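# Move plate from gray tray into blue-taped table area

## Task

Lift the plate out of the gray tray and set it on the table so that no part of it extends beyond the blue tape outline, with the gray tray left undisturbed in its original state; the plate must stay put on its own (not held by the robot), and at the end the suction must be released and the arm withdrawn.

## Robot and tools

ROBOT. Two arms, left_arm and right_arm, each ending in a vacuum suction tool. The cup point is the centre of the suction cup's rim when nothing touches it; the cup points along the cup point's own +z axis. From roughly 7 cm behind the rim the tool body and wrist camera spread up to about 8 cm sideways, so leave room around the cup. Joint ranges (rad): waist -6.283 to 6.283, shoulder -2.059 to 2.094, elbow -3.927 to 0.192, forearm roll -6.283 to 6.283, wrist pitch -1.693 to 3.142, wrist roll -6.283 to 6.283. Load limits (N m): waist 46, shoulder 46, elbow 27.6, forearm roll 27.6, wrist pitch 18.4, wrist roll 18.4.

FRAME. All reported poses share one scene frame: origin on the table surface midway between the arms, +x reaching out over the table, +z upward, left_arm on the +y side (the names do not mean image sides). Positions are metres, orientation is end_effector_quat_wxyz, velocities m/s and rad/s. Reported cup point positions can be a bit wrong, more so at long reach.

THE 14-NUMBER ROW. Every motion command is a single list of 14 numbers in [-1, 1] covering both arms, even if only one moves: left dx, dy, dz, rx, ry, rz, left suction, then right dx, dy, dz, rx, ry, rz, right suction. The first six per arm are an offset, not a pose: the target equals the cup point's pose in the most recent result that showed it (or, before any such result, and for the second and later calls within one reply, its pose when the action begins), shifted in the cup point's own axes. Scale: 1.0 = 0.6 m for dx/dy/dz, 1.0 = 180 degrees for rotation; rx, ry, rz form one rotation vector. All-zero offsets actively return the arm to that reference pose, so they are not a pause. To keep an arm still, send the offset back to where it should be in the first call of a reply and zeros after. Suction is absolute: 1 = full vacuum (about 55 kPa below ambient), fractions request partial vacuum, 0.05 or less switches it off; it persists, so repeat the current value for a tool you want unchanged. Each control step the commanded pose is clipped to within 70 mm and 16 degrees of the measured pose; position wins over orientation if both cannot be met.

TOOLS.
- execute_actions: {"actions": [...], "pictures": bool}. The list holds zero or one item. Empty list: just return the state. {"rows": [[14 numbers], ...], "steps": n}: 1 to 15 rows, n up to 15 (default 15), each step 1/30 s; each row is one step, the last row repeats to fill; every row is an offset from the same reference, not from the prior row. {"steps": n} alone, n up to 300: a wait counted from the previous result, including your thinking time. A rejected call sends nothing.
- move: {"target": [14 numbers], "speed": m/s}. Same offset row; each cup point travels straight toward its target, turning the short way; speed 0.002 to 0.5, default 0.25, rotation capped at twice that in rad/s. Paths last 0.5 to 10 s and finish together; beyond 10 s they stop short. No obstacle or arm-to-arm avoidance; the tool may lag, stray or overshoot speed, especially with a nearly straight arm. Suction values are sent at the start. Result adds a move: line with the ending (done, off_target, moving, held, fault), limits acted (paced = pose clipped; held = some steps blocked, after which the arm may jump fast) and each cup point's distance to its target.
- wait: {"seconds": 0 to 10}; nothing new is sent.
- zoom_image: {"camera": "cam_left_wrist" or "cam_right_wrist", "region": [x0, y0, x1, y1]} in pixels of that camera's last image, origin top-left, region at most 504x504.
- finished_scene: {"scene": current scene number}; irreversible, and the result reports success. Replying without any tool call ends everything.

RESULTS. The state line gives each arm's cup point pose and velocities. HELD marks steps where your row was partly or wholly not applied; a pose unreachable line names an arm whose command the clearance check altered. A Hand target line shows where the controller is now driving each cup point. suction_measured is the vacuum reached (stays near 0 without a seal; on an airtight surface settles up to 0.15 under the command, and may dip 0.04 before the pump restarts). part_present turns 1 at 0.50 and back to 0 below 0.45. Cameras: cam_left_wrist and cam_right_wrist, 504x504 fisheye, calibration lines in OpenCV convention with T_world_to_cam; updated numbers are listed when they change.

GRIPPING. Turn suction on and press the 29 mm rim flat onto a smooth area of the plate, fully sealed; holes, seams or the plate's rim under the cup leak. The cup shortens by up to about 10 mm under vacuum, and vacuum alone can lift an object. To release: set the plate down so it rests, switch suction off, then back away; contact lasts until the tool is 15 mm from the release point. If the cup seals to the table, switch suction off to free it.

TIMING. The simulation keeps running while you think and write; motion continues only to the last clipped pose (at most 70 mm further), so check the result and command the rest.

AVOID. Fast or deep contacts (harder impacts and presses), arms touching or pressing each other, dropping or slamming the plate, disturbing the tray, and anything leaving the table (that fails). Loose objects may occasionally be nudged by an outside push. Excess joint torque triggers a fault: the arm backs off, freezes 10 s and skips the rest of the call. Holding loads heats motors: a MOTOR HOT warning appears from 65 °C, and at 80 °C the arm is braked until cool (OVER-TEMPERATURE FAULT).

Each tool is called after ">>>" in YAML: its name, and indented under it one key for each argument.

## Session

>>> execute_actions:
  actions: []

Scene clock: 0.00 s of 4900.00 s.
left_arm: end_effector_position=(+0.3586, +0.3512, +0.2711) suction_measured=0.01 part_present=0 end_effector_quat_wxyz=(-0.002, -0.255, +0.967, -0.000) end_effector_velocity=(-0.000, -0.000, -0.000) end_effector_angular_velocity=(-0.000, +0.000, -0.001) | right_arm: end_effector_position=(+0.3551, -0.3584, +0.2728) suction_measured=0.00 part_present=0 end_effector_quat_wxyz=(+0.001, +0.230, +0.973, -0.001) end_effector_velocity=(-0.000, -0.000, -0.000) end_effector_angular_velocity=(+0.000, +0.001, -0.001)
Joint positions: left_arm=[-0.    -0.263 -0.928 -0.001  1.195  1.832] | right_arm=[ 0.    -0.265 -0.931 -0.002  1.194  2.881]
Joint velocities: left_arm=[-0.001  0.     0.    -0.     0.    -0.   ] | right_arm=[-0.001 -0.     0.001  0.001  0.    -0.   ]
Motor temperatures (°C, as the motors report them): left_arm=[36 33 37 34 34 34] | right_arm=[33 36 35 35 35 42]
Hand target (left_arm): +0.359, +0.351, +0.271; -0.002, -0.255, +0.967, -0.000
Hand target (right_arm): +0.355, -0.358, +0.273; +0.001, +0.230, +0.973, -0.001
camera_calibration (this result's frames):
cam_left_wrist: T_world_to_cam=[[0.587464, -0.808035, -0.0443357, 0.0876913], [-0.762022, -0.57079, 0.305812, 0.392556], [-0.272413, -0.145869, -0.951059, 0.504561], [0, 0, 0, 1]] pos_world=[0.38507, 0.368525, 0.363707]
cam_right_wrist: T_world_to_cam=[[-0.303845, -0.951786, -0.0422012, -0.221665], [-0.892257, 0.268753, 0.362834, 0.316793], [-0.333999, 0.1479, -0.930898, 0.519176], [0, 0, 0, 1]] pos_world=[0.388713, -0.372903, 0.359002]

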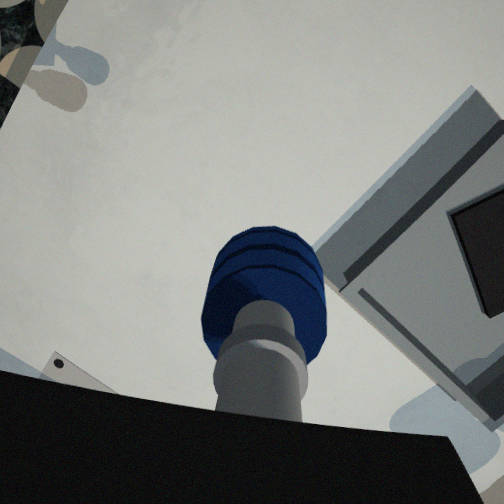

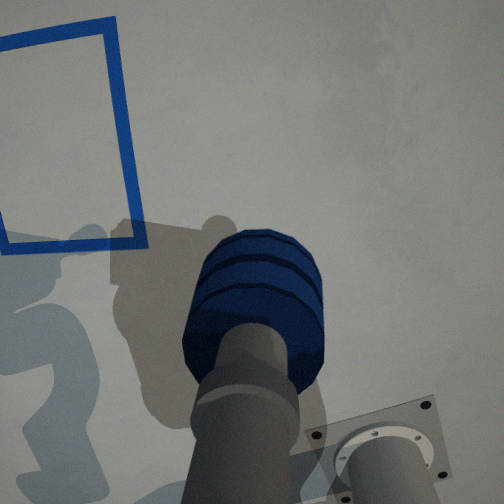

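>>> move:
  target: [0.163,-0.425,-0.05,0,0,0,0,0,0,0,0,0,0,0]

Scene clock: 7.63 s of 4900.00 s.
left_arm: end_effector_position=(+0.3986, +0.0816, +0.3010) suction_measured=0.01 part_present=0 end_effector_quat_wxyz=(-0.002, -0.255, +0.967, +0.001) end_effector_velocity=(+0.000, -0.003, -0.000) end_effector_angular_velocity=(+0.002, +0.002, -0.002) | right_arm: end_effector_position=(+0.3551, -0.3584, +0.2728) suction_measured=0.00 part_present=0 end_effector_quat_wxyz=(+0.001, +0.230, +0.973, -0.001) end_effector_velocity=(+0.000, -0.001, -0.000) end_effector_angular_velocity=(-0.002, +0.000, +0.000)
Joint positions: left_arm=[-0.547  0.136 -1.454 -0.001  1.321  1.285] | right_arm=[ 0.    -0.265 -0.931 -0.002  1.194  2.881]
Joint velocities: left_arm=[-0.004  0.008 -0.011  0.001  0.005 -0.002] | right_arm=[-0.001  0.001  0.    -0.002 -0.001 -0.   ]
Motor temperatures (°C, as the motors report them): left_arm=[36 33 39 34 34 34] | right_arm=[33 36 37 35 35 42]
Hand target (left_arm): +0.399, +0.081, +0.301; -0.002, -0.254, +0.967, +0.001
Hand target (right_arm): +0.355, -0.358, +0.273; +0.001, +0.230, +0.973, -0.001
Off the commanded pose (left_arm): 0.001 m, 0 deg.
Off the commanded pose (right_arm): 0.000 m, 0 deg.
After step 90, 3.00 s passed at rest.
move: done
camera_calibration (this result's frames):
cam_left_wrist: T_world_to_cam=[[0.587703, -0.807792, -0.0455865, -0.152095], [-0.761966, -0.571549, 0.304532, 0.260498], [-0.272054, -0.144239, -0.95141, 0.504439], [0, 0, 0, 1]] pos_world=[0.425112, 0.0987865, 0.393665]
cam_right_wrist: T_world_to_cam=[[-0.303845, -0.951786, -0.0422012, -0.221665], [-0.892257, 0.268753, 0.362834, 0.316793], [-0.333999, 0.1479, -0.930898, 0.519176], [0, 0, 0, 1]] pos_world=[0.388713, -0.372903, 0.359002]

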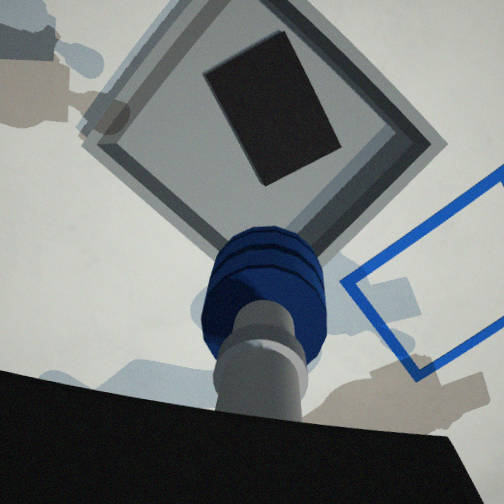

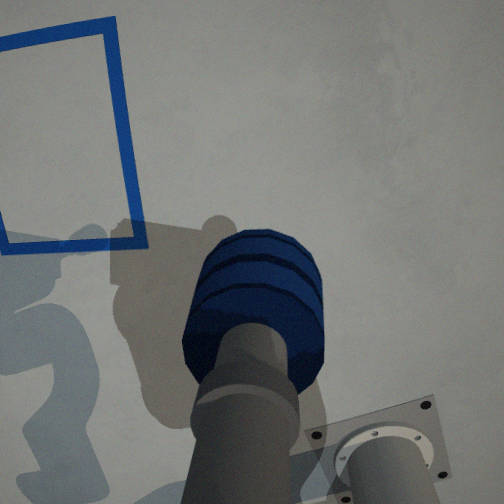

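>>> move:
  target: [-0.09,0.009,0.44,0,0,0,1,0,0,0,0,0,0,0]
  speed: 0.15

Scene clock: 14.57 s of 4900.00 s.
left_arm: end_effector_position=(+0.4430, +0.1129, +0.0376) suction_measured=0.01 part_present=0 end_effector_quat_wxyz=(-0.001, -0.255, +0.967, +0.000) end_effector_velocity=(-0.002, +0.002, -0.004) end_effector_angular_velocity=(+0.004, +0.006, +0.001) | right_arm: end_effector_position=(+0.3551, -0.3584, +0.2728) suction_measured=0.00 part_present=0 end_effector_quat_wxyz=(+0.001, +0.230, +0.973, -0.001) end_effector_velocity=(-0.000, +0.000, -0.000) end_effector_angular_velocity=(-0.001, +0.000, +0.002)
Joint positions: left_arm=[-0.454  0.532 -1.211 -0.001  0.681  1.377] | right_arm=[ 0.    -0.265 -0.931 -0.002  1.194  2.881]
Joint velocities: left_arm=[ 0.001  0.007  0.002  0.    -0.001  0.   ] | right_arm=[ 0.001  0.     0.    -0.001 -0.001 -0.   ]
Motor temperatures (°C, as the motors report them): left_arm=[36 34 40 34 34 34] | right_arm=[33 36 38 35 35 42]
Hand target (left_arm): +0.443, +0.113, +0.037; -0.001, -0.255, +0.967, +0.001
Hand target (right_arm): +0.355, -0.358, +0.273; +0.001, +0.230, +0.973, -0.001
Off the commanded pose (left_arm): 0.001 m, 0 deg.
Off the commanded pose (right_arm): 0.000 m, 0 deg.
After step 90, 1.67 s passed at rest.
move: done
camera_calibration (this result's frames):
cam_left_wrist: T_world_to_cam=[[0.588204, -0.80748, -0.0446256, -0.165142], [-0.761958, -0.571844, 0.303996, 0.392438], [-0.270989, -0.144809, -0.951628, 0.269961], [0, 0, 0, 1]] pos_world=[0.469315, 0.130158, 0.130233]
cam_right_wrist: T_world_to_cam=[[-0.303845, -0.951786, -0.0422014, -0.221665], [-0.892257, 0.268754, 0.362834, 0.316793], [-0.333999, 0.1479, -0.930898, 0.519176], [0, 0, 0, 1]] pos_world=[0.388713, -0.372903, 0.359002]

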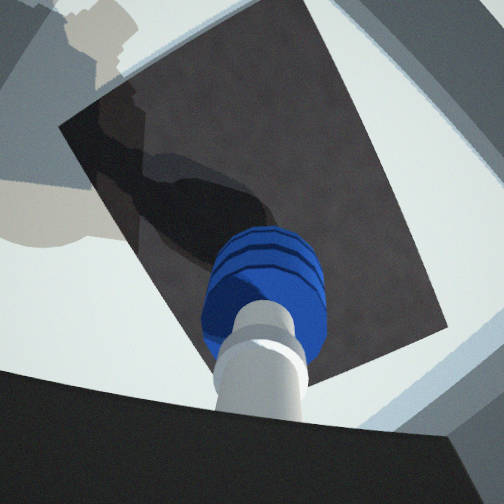

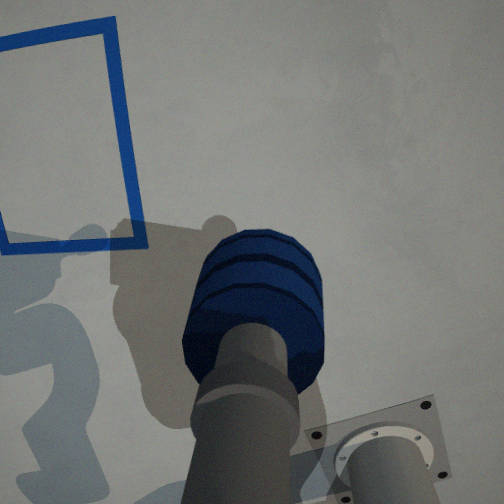

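>>> move:
  target: [0,0,0.05,0,0,0,1,0,0,0,0,0,0,0]
  speed: 0.03

Scene clock: 19.87 s of 4900.00 s.
left_arm: end_effector_position=(+0.4430, +0.1129, +0.0077) suction_measured=0.58 part_present=1 end_effector_quat_wxyz=(-0.001, -0.255, +0.967, +0.000) end_effector_velocity=(+0.002, -0.001, +0.001) end_effector_angular_velocity=(-0.004, -0.006, +0.001) | right_arm: end_effector_position=(+0.3551, -0.3584, +0.2728) suction_measured=0.00 part_present=0 end_effector_quat_wxyz=(+0.001, +0.230, +0.973, -0.001) end_effector_velocity=(-0.000, +0.000, -0.001) end_effector_angular_velocity=(-0.000, +0.001, +0.001)
Joint positions: left_arm=[-0.454  0.598 -1.215 -0.001  0.619  1.377] | right_arm=[ 0.    -0.265 -0.931 -0.002  1.194  2.881]
Joint velocities: left_arm=[ 0.     0.001 -0.004 -0.001 -0.004  0.   ] | right_arm=[ 0.     0.     0.001  0.     0.    -0.001]
Motor temperatures (°C, as the motors report them): left_arm=[36 34 40 34 34 34] | right_arm=[33 36 39 35 35 42]
Hand target (left_arm): +0.443, +0.113, +0.008; -0.001, -0.255, +0.967, +0.000
Hand target (right_arm): +0.355, -0.358, +0.273; +0.001, +0.230, +0.973, -0.001
Off the commanded pose (left_arm): 0.000 m, 0 deg.
Off the commanded pose (right_arm): 0.000 m, 0 deg.
After step 90, 1.03 s passed at rest.
move: done
camera_calibration (this result's frames):
cam_left_wrist: T_world_to_cam=[[0.588244, -0.807452, -0.0446078, -0.166491], [-0.761954, -0.571888, 0.303926, 0.401527], [-0.270916, -0.144793, -0.951651, 0.24153], [0, 0, 0, 1]] pos_world=[0.469316, 0.130167, 0.100391]
cam_right_wrist: T_world_to_cam=[[-0.303845, -0.951786, -0.0422013, -0.221665], [-0.892257, 0.268753, 0.362834, 0.316793], [-0.333999, 0.1479, -0.930898, 0.519176], [0, 0, 0, 1]] pos_world=[0.388713, -0.372903, 0.359002]

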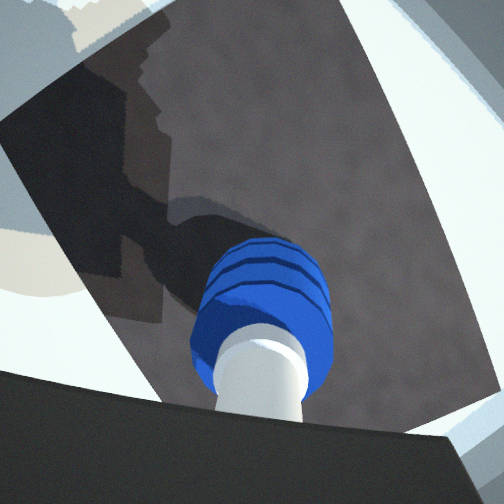

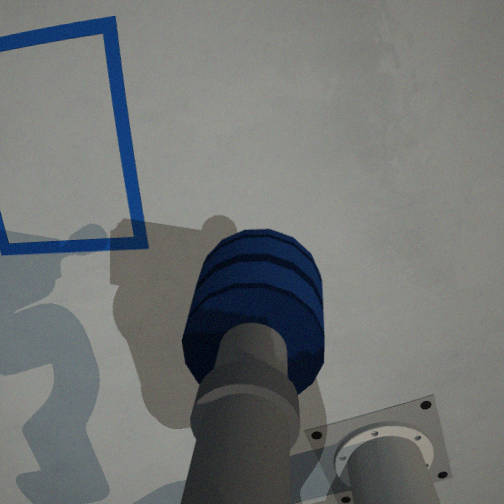

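>>> move:
  target: [0,0,-0.25,0,0,0,1,0,0,0,0,0,0,0]
  speed: 0.15

>>> move:
  target: [0.218,-0.342,0.1,0,0,0.44,1,0,0,0,0,0,0,0]
  speed: 0.15

Scene clock: 28.80 s of 4900.00 s.
left_arm: end_effector_position=(+0.4426, +0.1130, +0.1567) suction_measured=0.96 part_present=1 end_effector_quat_wxyz=(-0.002, -0.255, +0.967, +0.001) end_effector_velocity=(+0.001, +0.000, +0.005) end_effector_angular_velocity=(-0.001, -0.003, +0.002) | right_arm: end_effector_position=(+0.3551, -0.3584, +0.2728) suction_measured=0.00 part_present=0 end_effector_quat_wxyz=(+0.001, +0.230, +0.973, -0.001) end_effector_velocity=(+0.000, -0.000, +0.000) end_effector_angular_velocity=(+0.000, -0.001, -0.001)
Joint positions: left_arm=[-0.454  0.323 -1.282 -0.001  0.963  1.377] | right_arm=[ 0.    -0.265 -0.931 -0.002  1.194  2.881]
Joint velocities: left_arm=[ 0.002 -0.005 -0.006  0.     0.008  0.   ] | right_arm=[-0.001  0.    -0.001  0.    -0.    -0.001]
Motor temperatures (°C, as the motors report them): left_arm=[36 34 40 34 34 34] | right_arm=[33 36 40 35 36 42]
Hand target (left_arm): +0.443, +0.113, +0.158; -0.001, -0.255, +0.967, +0.000
Hand target (right_arm): +0.355, -0.358, +0.273; +0.001, +0.230, +0.973, -0.001
Off the commanded pose (left_arm): 0.001 m, 0 deg.
Off the commanded pose (right_arm): 0.000 m, 0 deg.
move: done
camera_calibration (this result's frames):
cam_left_wrist: T_world_to_cam=[[0.587928, -0.80761, -0.0459076, -0.159223], [-0.761649, -0.571798, 0.304858, 0.355735], [-0.272456, -0.144269, -0.951291, 0.383812], [0, 0, 0, 1]] pos_world=[0.469129, 0.130191, 0.249358]
cam_right_wrist: T_world_to_cam=[[-0.303845, -0.951786, -0.0422014, -0.221665], [-0.892257, 0.268753, 0.362834, 0.316793], [-0.333999, 0.1479, -0.930898, 0.519176], [0, 0, 0, 1]] pos_world=[0.388713, -0.372903, 0.359002]

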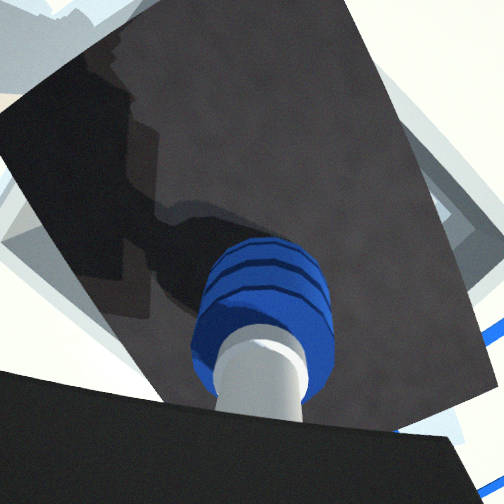

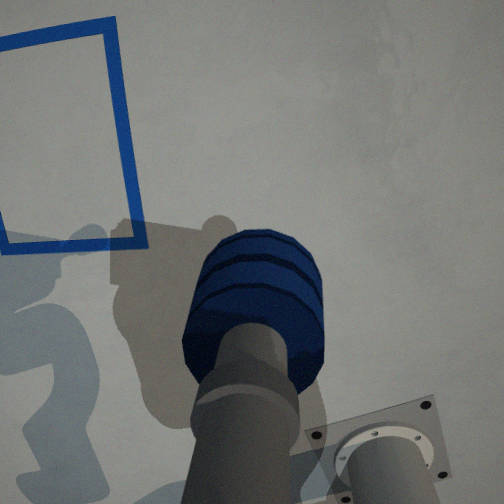

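Scene clock: 33.80 s of 4900.00 s.
left_arm: end_effector_position=(+0.4297, -0.1295, +0.0966) suction_measured=0.99 part_present=1 end_effector_quat_wxyz=(-0.002, +0.420, +0.908, +0.000) end_effector_velocity=(+0.001, -0.002, +0.002) end_effector_angular_velocity=(-0.001, -0.001, -0.008) | right_arm: end_effector_position=(+0.3551, -0.3584, +0.2728) suction_measured=0.00 part_present=0 end_effector_quat_wxyz=(+0.001, +0.230, +0.973, -0.001) end_effector_velocity=(-0.000, +0.000, -0.000) end_effector_angular_velocity=(+0.001, +0.000, -0.001)
Joint positions: left_arm=[-0.79   0.908 -2.045 -0.001  1.14   2.423] | right_arm=[ 0.    -0.265 -0.931 -0.002  1.194  2.881]
Joint velocities: left_arm=[-0.001  0.01  -0.023 -0.     0.012  0.007] | right_arm=[-0.     0.     0.     0.001 -0.    -0.   ]
Motor temperatures (°C, as the motors report them): left_arm=[36 35 41 34 34 34] | right_arm=[33 36 40 35 36 42]
Hand target (left_arm): +0.430, -0.130, +0.096; -0.002, +0.420, +0.907, +0.000
Hand target (right_arm): +0.355, -0.358, +0.273; +0.001, +0.230, +0.973, -0.001
Off the commanded pose (left_arm): 0.000 m, 0 deg.
Off the commanded pose (right_arm): 0.000 m, 0 deg.
move: done
camera_calibration (this result's frames):
cam_left_wrist: T_world_to_cam=[[-0.682719, -0.729469, -0.0420678, 0.205478], [-0.703955, 0.641228, 0.305409, 0.357785], [-0.195811, 0.238122, -0.951292, 0.304751], [0, 0, 0, 1]] pos_world=[0.451822, -0.1521, 0.189281]
cam_right_wrist: T_world_to_cam=[[-0.303845, -0.951786, -0.0422013, -0.221665], [-0.892257, 0.268753, 0.362834, 0.316793], [-0.333999, 0.1479, -0.930898, 0.519176], [0, 0, 0, 1]] pos_world=[0.388713, -0.372903, 0.359002]

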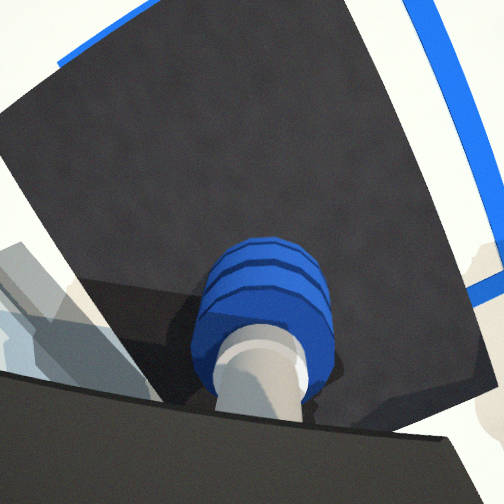

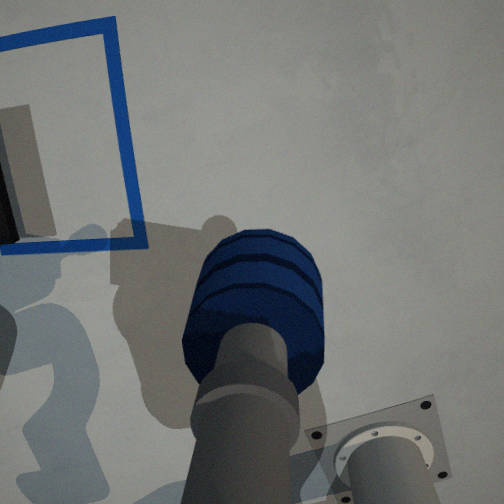

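>>> move:
  target: [-0.068,-0.036,0.11,0,0,0,1,0,0,0,0,0,0,0]
  speed: 0.08

Scene clock: 42.20 s of 4900.00 s.
left_arm: end_effector_position=(+0.4394, -0.1743, +0.0310) suction_measured=0.99 part_present=1 end_effector_quat_wxyz=(+0.000, +0.420, +0.908, -0.001) end_effector_velocity=(-0.001, -0.000, -0.004) end_effector_angular_velocity=(+0.016, +0.014, -0.001) | right_arm: end_effector_position=(+0.3551, -0.3584, +0.2728) suction_measured=0.00 part_present=0 end_effector_quat_wxyz=(+0.001, +0.230, +0.973, -0.001) end_effector_velocity=(+0.000, -0.001, +0.000) end_effector_angular_velocity=(-0.001, -0.000, -0.002)
Joint positions: left_arm=[-0.824  1.316 -2.589 -0.001  1.272  2.389] | right_arm=[ 0.    -0.265 -0.931 -0.002  1.194  2.881]
Joint velocities: left_arm=[-0.001  0.116 -0.203  0.001  0.109 -0.   ] | right_arm=[-0.001 -0.    -0.    -0.001 -0.     0.001]
Motor temperatures (°C, as the motors report them): left_arm=[36 35 41 34 34 34] | right_arm=[33 36 40 35 36 42]
Hand target (left_arm): +0.439, -0.174, +0.031; -0.001, +0.420, +0.908, -0.000
Hand target (right_arm): +0.355, -0.358, +0.273; +0.001, +0.230, +0.973, -0.001
Off the commanded pose (left_arm): 0.000 m, 0 deg.
Off the commanded pose (right_arm): 0.000 m, 0 deg.
move: done
camera_calibration (this result's frames):
cam_left_wrist: T_world_to_cam=[[-0.682647, -0.729552, -0.0418007, 0.17664], [-0.70477, 0.642184, 0.301495, 0.414096], [-0.193113, 0.235274, -0.952551, 0.253258], [0, 0, 0, 1]] pos_world=[0.461333, -0.196643, 0.123776]
cam_right_wrist: T_world_to_cam=[[-0.303845, -0.951786, -0.0422013, -0.221665], [-0.892257, 0.268753, 0.362834, 0.316793], [-0.333999, 0.1479, -0.930898, 0.519176], [0, 0, 0, 1]] pos_world=[0.388713, -0.372903, 0.359002]

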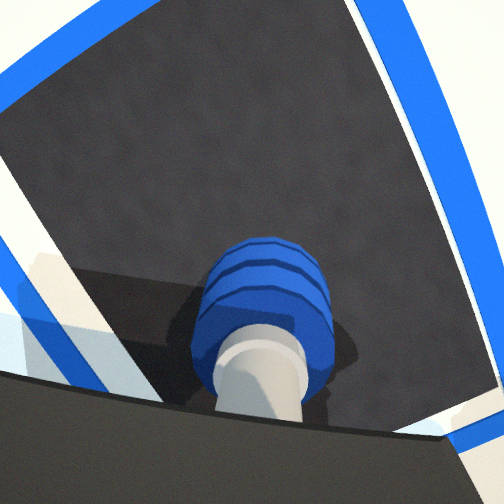

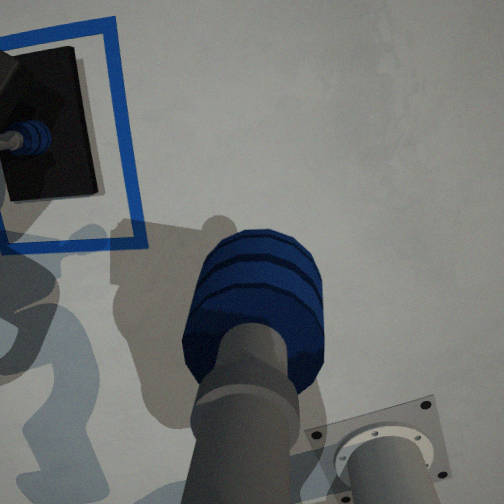

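>>> move:
  target: [0.021,-0.025,0.018,0,0,0,1,0,0,0,0,0,0,0]
  speed: 0.04

Scene clock: 47.87 s of 4900.00 s.
left_arm: end_effector_position=(+0.4201, -0.1744, +0.0203) suction_measured=0.98 part_present=1 end_effector_quat_wxyz=(-0.000, +0.420, +0.908, -0.001) end_effector_velocity=(-0.001, +0.001, -0.002) end_effector_angular_velocity=(-0.007, -0.005, +0.002) | right_arm: end_effector_position=(+0.3551, -0.3584, +0.2728) suction_measured=0.00 part_present=0 end_effector_quat_wxyz=(+0.001, +0.230, +0.973, -0.001) end_effector_velocity=(+0.000, -0.000, +0.001) end_effector_angular_velocity=(-0.001, -0.002, +0.001)
Joint positions: left_arm=[-0.844  1.181 -2.311 -0.001  1.13   2.368] | right_arm=[ 0.    -0.265 -0.931 -0.002  1.194  2.881]
Joint velocities: left_arm=[ 0.    -0.021  0.044 -0.001 -0.032 -0.001] | right_arm=[ 0.    -0.001 -0.001 -0.002 -0.    -0.   ]
Motor temperatures (°C, as the motors report them): left_arm=[36 35 42 34 34 34] | right_arm=[33 36 40 35 36 42]
Hand target (left_arm): +0.420, -0.174, +0.020; +0.000, +0.420, +0.908, -0.001
Hand target (right_arm): +0.355, -0.358, +0.273; +0.001, +0.230, +0.973, -0.001
Off the commanded pose (left_arm): 0.000 m, 0 deg.
Off the commanded pose (right_arm): 0.000 m, 0 deg.
move: done
camera_calibration (this result's frames):
cam_left_wrist: T_world_to_cam=[[-0.68246, -0.729715, -0.0420148, 0.16285], [-0.704812, 0.641765, 0.302287, 0.403664], [-0.193619, 0.235911, -0.952291, 0.23962], [0, 0, 0, 1]] pos_world=[0.442041, -0.196752, 0.113008]
cam_right_wrist: T_world_to_cam=[[-0.303845, -0.951786, -0.0422013, -0.221665], [-0.892257, 0.268753, 0.362834, 0.316793], [-0.333999, 0.1479, -0.930898, 0.519176], [0, 0, 0, 1]] pos_world=[0.388713, -0.372903, 0.359002]

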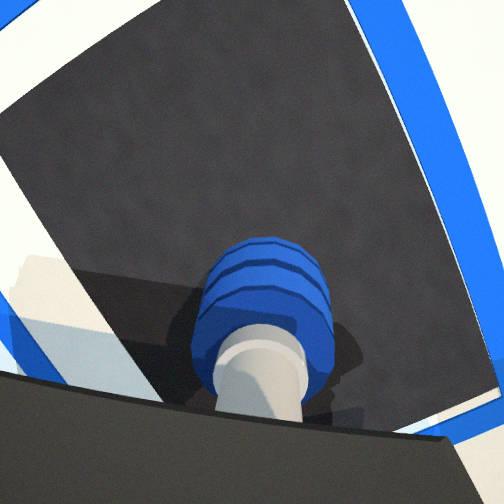

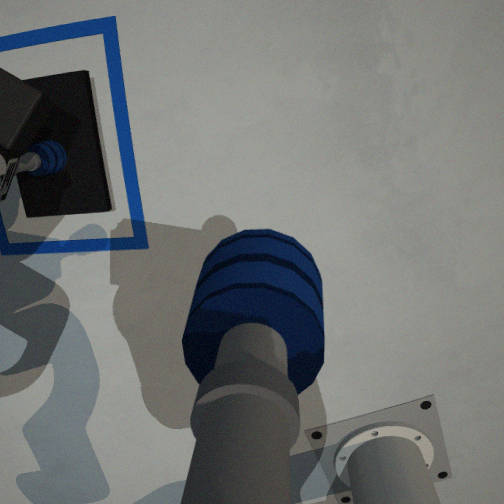

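>>> move:
  target: [0.009,0.014,0.025,0,0,0,1,0,0,0,0,0,0,0]
  speed: 0.02

>>> execute_actions:
  actions:
    - {"rows":[[0,0,0,0,0,0,0,0,0,0,0,0,0,0]],"steps":15}
  pictures: false

>>> move:
  target: [0,0,-0.3,0,0,0,0,0,0,0,0,0,0,0]
  speed: 0.1

Scene clock: 56.43 s of 4900.00 s.
left_arm: end_effector_position=(+0.4230, -0.1649, +0.0053) suction_measured=0.99 part_present=1 end_effector_quat_wxyz=(-0.000, +0.420, +0.908, -0.000) end_effector_velocity=(-0.001, -0.002, +0.001) end_effector_angular_velocity=(-0.005, -0.003, -0.003) | right_arm: end_effector_position=(+0.3551, -0.3584, +0.2728) suction_measured=0.00 part_present=0 end_effector_quat_wxyz=(+0.001, +0.230, +0.973, -0.001) end_effector_velocity=(-0.001, -0.001, -0.001) end_effector_angular_velocity=(-0.002, +0.002, -0.002)
Joint positions: left_arm=[-0.832  1.17  -2.247 -0.001  1.077  2.38 ] | right_arm=[ 0.    -0.265 -0.931 -0.002  1.194  2.881]
Joint velocities: left_arm=[-0.002 -0.003  0.004 -0.001 -0.006  0.001] | right_arm=[-0.001 -0.     0.002 -0.002  0.     0.001]
Motor temperatures (°C, as the motors report them): left_arm=[36 36 42 34 34 34] | right_arm=[33 36 41 35 36 42]
Hand target (left_arm): +0.423, -0.165, +0.005; -0.000, +0.420, +0.908, -0.001
Hand target (right_arm): +0.355, -0.358, +0.273; +0.001, +0.230, +0.973, -0.001
Off the commanded pose (left_arm): 0.000 m, 0 deg.
Off the commanded pose (right_arm): 0.000 m, 0 deg.
move: done
camera_calibration (this result's frames):
cam_left_wrist: T_world_to_cam=[[-0.682417, -0.729755, -0.0420107, 0.171095], [-0.70483, 0.641701, 0.302382, 0.404143], [-0.193706, 0.235961, -0.952261, 0.223765], [0, 0, 0, 1]] pos_world=[0.444955, -0.187281, 0.0980651]
cam_right_wrist: T_world_to_cam=[[-0.303845, -0.951786, -0.0422013, -0.221665], [-0.892257, 0.268753, 0.362835, 0.316792], [-0.333999, 0.1479, -0.930897, 0.519176], [0, 0, 0, 1]] pos_world=[0.388713, -0.372903, 0.359002]

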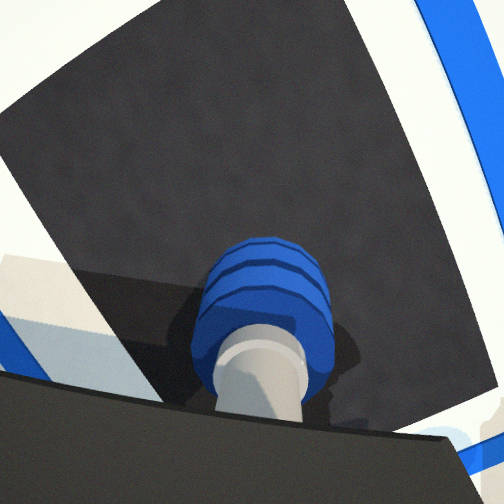

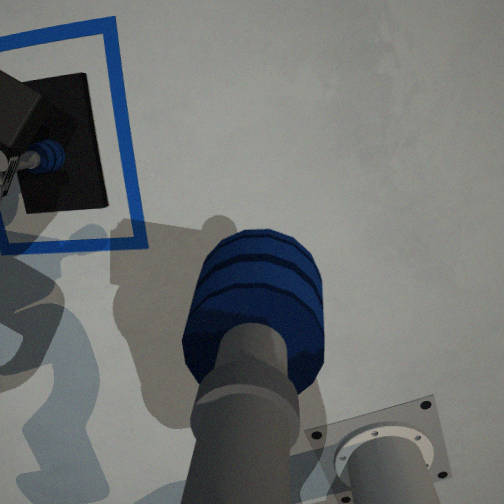

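Scene clock: 56.93 s of 4900.00 s.
left_arm: end_effector_position=(+0.4233, -0.1652, +0.0060) suction_measured=0.01 part_present=0 end_effector_quat_wxyz=(+0.001, +0.420, +0.908, -0.001) end_effector_velocity=(-0.001, +0.001, -0.002) end_effector_angular_velocity=(+0.004, +0.002, -0.002) | right_arm: end_effector_position=(+0.3551, -0.3584, +0.2728) suction_measured=0.00 part_present=0 end_effector_quat_wxyz=(+0.001, +0.230, +0.973, -0.001) end_effector_velocity=(+0.000, -0.000, +0.000) end_effector_angular_velocity=(+0.000, -0.000, -0.001)
Joint positions: left_arm=[-0.832  1.169 -2.248 -0.001  1.077  2.38 ] | right_arm=[ 0.    -0.265 -0.931 -0.002  1.194  2.881]
Joint velocities: left_arm=[-0.     0.001  0.002  0.001  0.     0.001] | right_arm=[-0.001  0.    -0.001  0.    -0.    -0.   ]
Motor temperatures (°C, as the motors report them): left_arm=[36 36 42 34 34 34] | right_arm=[33 36 41 35 36 42]
Hand target (left_arm): +0.423, -0.165, +0.005; -0.000, +0.420, +0.908, -0.000
Hand target (right_arm): +0.355, -0.358, +0.273; +0.001, +0.230, +0.973, -0.001
Off the commanded pose (left_arm): 0.001 m, 0 deg.
Off the commanded pose (right_arm): 0.000 m, 0 deg.
Steps of this call (steps 1 to 15: all 15 steps of this action). Readings (end_effector_position | what the end effector reports):
1: left_arm (+0.4230, -0.1650, +0.0054) | right_arm (+0.3551, -0.3584, +0.2728) | left_arm suction_measured=0.35 part_present=0 | right_arm suction_measured=0.00 part_present=0
2: left_arm (+0.4232, -0.1651, +0.0057) | right_arm (+0.3551, -0.3584, +0.2728) | left_arm suction_measured=0.01 part_present=0 | right_arm suction_measured=0.00 part_present=0
4: left_arm (+0.4237, -0.1657, +0.0072) | right_arm (+0.3551, -0.3584, +0.2728) | left_arm suction_measured=0.01 part_present=0 | right_arm suction_measured=0.00 part_present=0
8: left_arm (+0.4235, -0.1654, +0.0065) | right_arm (+0.3551, -0.3584, +0.2728) | left_arm suction_measured=0.01 part_present=0 | right_arm suction_measured=0.00 part_present=0
15: the state above

Scene clock: 59.33 s of 4900.00 s.
left_arm: end_effector_position=(+0.4226, -0.1645, +0.1846) suction_measured=0.01 part_present=0 end_effector_quat_wxyz=(+0.000, +0.420, +0.908, -0.001) end_effector_velocity=(-0.000, +0.000, -0.001) end_effector_angular_velocity=(+0.013, +0.011, +0.000) | right_arm: end_effector_position=(+0.3551, -0.3584, +0.2728) suction_measured=0.00 part_present=0 end_effector_quat_wxyz=(+0.001, +0.230, +0.973, -0.001) end_effector_velocity=(+0.000, -0.001, -0.000) end_effector_angular_velocity=(-0.001, -0.000, -0.001)
Joint positions: left_arm=[-0.832  1.043 -2.535 -0.001  1.49   2.38 ] | right_arm=[ 0.    -0.265 -0.931 -0.002  1.194  2.881]
Joint velocities: left_arm=[-0.     0.063 -0.114  0.     0.068 -0.   ] | right_arm=[-0.001  0.    -0.    -0.001 -0.     0.   ]
Motor temperatures (°C, as the motors report them): left_arm=[36 36 42 34 34 34] | right_arm=[33 36 41 35 36 42]
Hand target (left_arm): +0.423, -0.165, +0.186; +0.001, +0.420, +0.908, -0.001
Hand target (right_arm): +0.355, -0.358, +0.273; +0.001, +0.230, +0.973, -0.001
Off the commanded pose (left_arm): 0.001 m, 0 deg.
Off the commanded pose (right_arm): 0.000 m, 0 deg.
move: done
camera_calibration (this result's frames):
cam_left_wrist: T_world_to_cam=[[-0.682739, -0.729468, -0.0417677, 0.178743], [-0.704728, 0.642333, 0.301276, 0.349633], [-0.192943, 0.235128, -0.952622, 0.393961], [0, 0, 0, 1]] pos_world=[0.444443, -0.186825, 0.277425]
cam_right_wrist: T_world_to_cam=[[-0.303845, -0.951786, -0.0422013, -0.221665], [-0.892257, 0.268754, 0.362835, 0.316792], [-0.333999, 0.1479, -0.930897, 0.519176], [0, 0, 0, 1]] pos_world=[0.388713, -0.372903, 0.359002]

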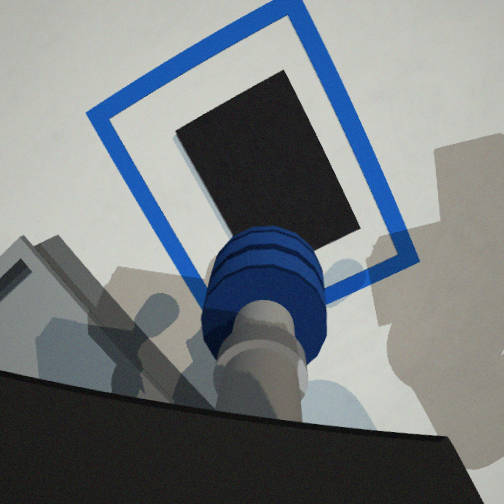

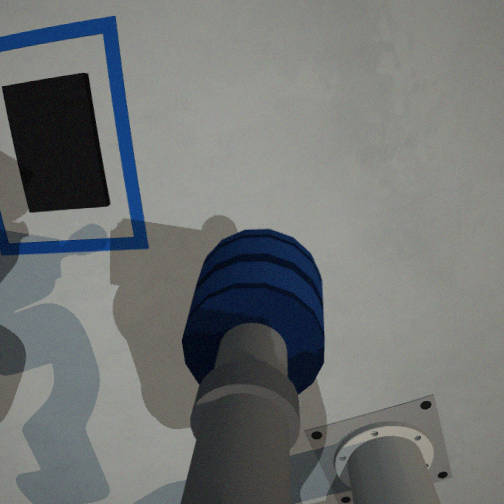

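>>> zoom_image:
  camera: "cam_right_wrist"
  region: [0,0,200,260]

Region (0, 0, 200, 260) of cam_right_wrist's 504x504 image, scaled by 1.938, with more detail than that image has; it fills the left 388 columns of this view, and the rest is white.

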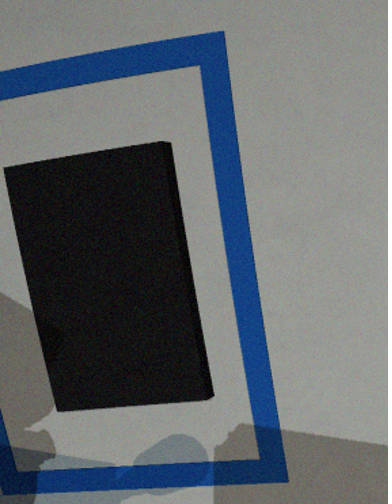

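Inside. Move clear and finish.

>>> move:
  target: [-0.1,0,-0.15,0,0,0,0,0,0,0,0,0,0,0]

>>> finished_scene:
  scene: 2

Scene clock: 66.73 s of 4900.00 s.
left_arm: end_effector_position=(+0.4606, -0.2094, +0.2743) suction_measured=0.01 part_present=0 end_effector_quat_wxyz=(+0.151, +0.414, +0.895, -0.067) end_effector_velocity=(+0.000, -0.000, -0.001) end_effector_angular_velocity=(-0.001, +0.001, +0.001) | right_arm: end_effector_position=(+0.3551, -0.3584, +0.2728) suction_measured=0.00 part_present=0 end_effector_quat_wxyz=(+0.001, +0.230, +0.973, -0.001) end_effector_velocity=(-0.000, -0.000, -0.000) end_effector_angular_velocity=(+0.000, +0.000, -0.002)
Joint positions: left_arm=[-0.834  1.049 -2.698 -0.001  1.317  2.378] | right_arm=[ 0.    -0.265 -0.931 -0.002  1.194  2.881]
Joint velocities: left_arm=[ 0.001  0.001  0.001 -0.001 -0.002 -0.   ] | right_arm=[-0.001  0.     0.     0.    -0.     0.001]
Motor temperatures (°C, as the motors report them): left_arm=[36 36 42 34 34 34] | right_arm=[33 36 41 35 36 42]
Hand target (left_arm): +0.461, -0.209, +0.274; +0.152, +0.414, +0.895, -0.067
Hand target (right_arm): +0.355, -0.358, +0.273; +0.001, +0.230, +0.973, -0.001
Off the commanded pose (left_arm): 0.001 m, 19 deg; orientation clipped at the last step of the last action.
Off the commanded pose (right_arm): 0.000 m, 0 deg.
elbow stopped short (left arm): the move would have taken joint 3 (elbow) straighter than the controller allows; a more bent joint 3 avoids this.
After step 90, 3.30 s passed at rest.
move: off_target (left_arm); limits=paced
camera_calibration (this result's frames):
cam_left_wrist: T_world_to_cam=[[-0.676883, -0.736028, -0.00965599, 0.162864], [-0.735708, 0.676895, -0.0233904, 0.488819], [0.0237521, -0.00872857, -0.99968, 0.359323], [0, 0, 0, 1]] pos_world=[0.461333, -0.20787, 0.372214]
cam_right_wrist: T_world_to_cam=[[-0.303845, -0.951786, -0.0422013, -0.221665], [-0.892257, 0.268754, 0.362835, 0.316792], [-0.333999, 0.1479, -0.930897, 0.519176], [0, 0, 0, 1]] pos_world=[0.388713, -0.372903, 0.359002]

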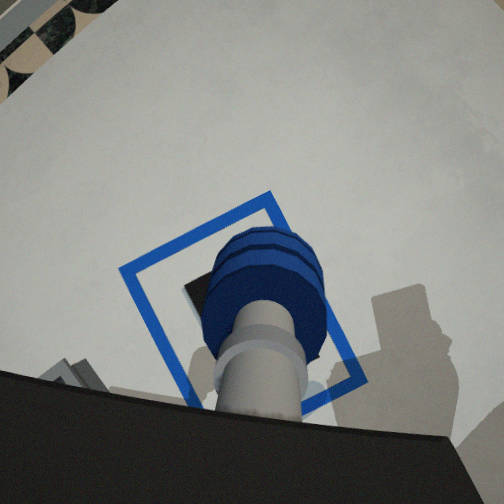

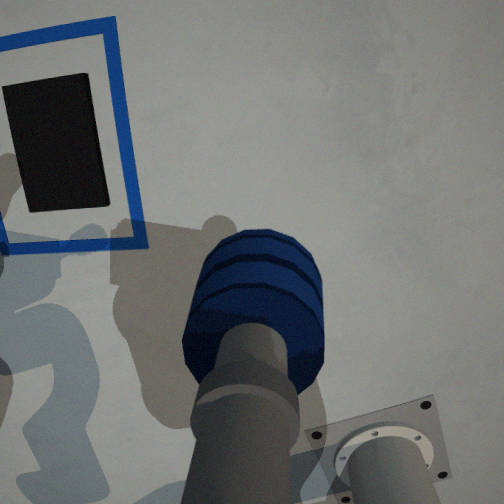

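The scene is finished: the task was done.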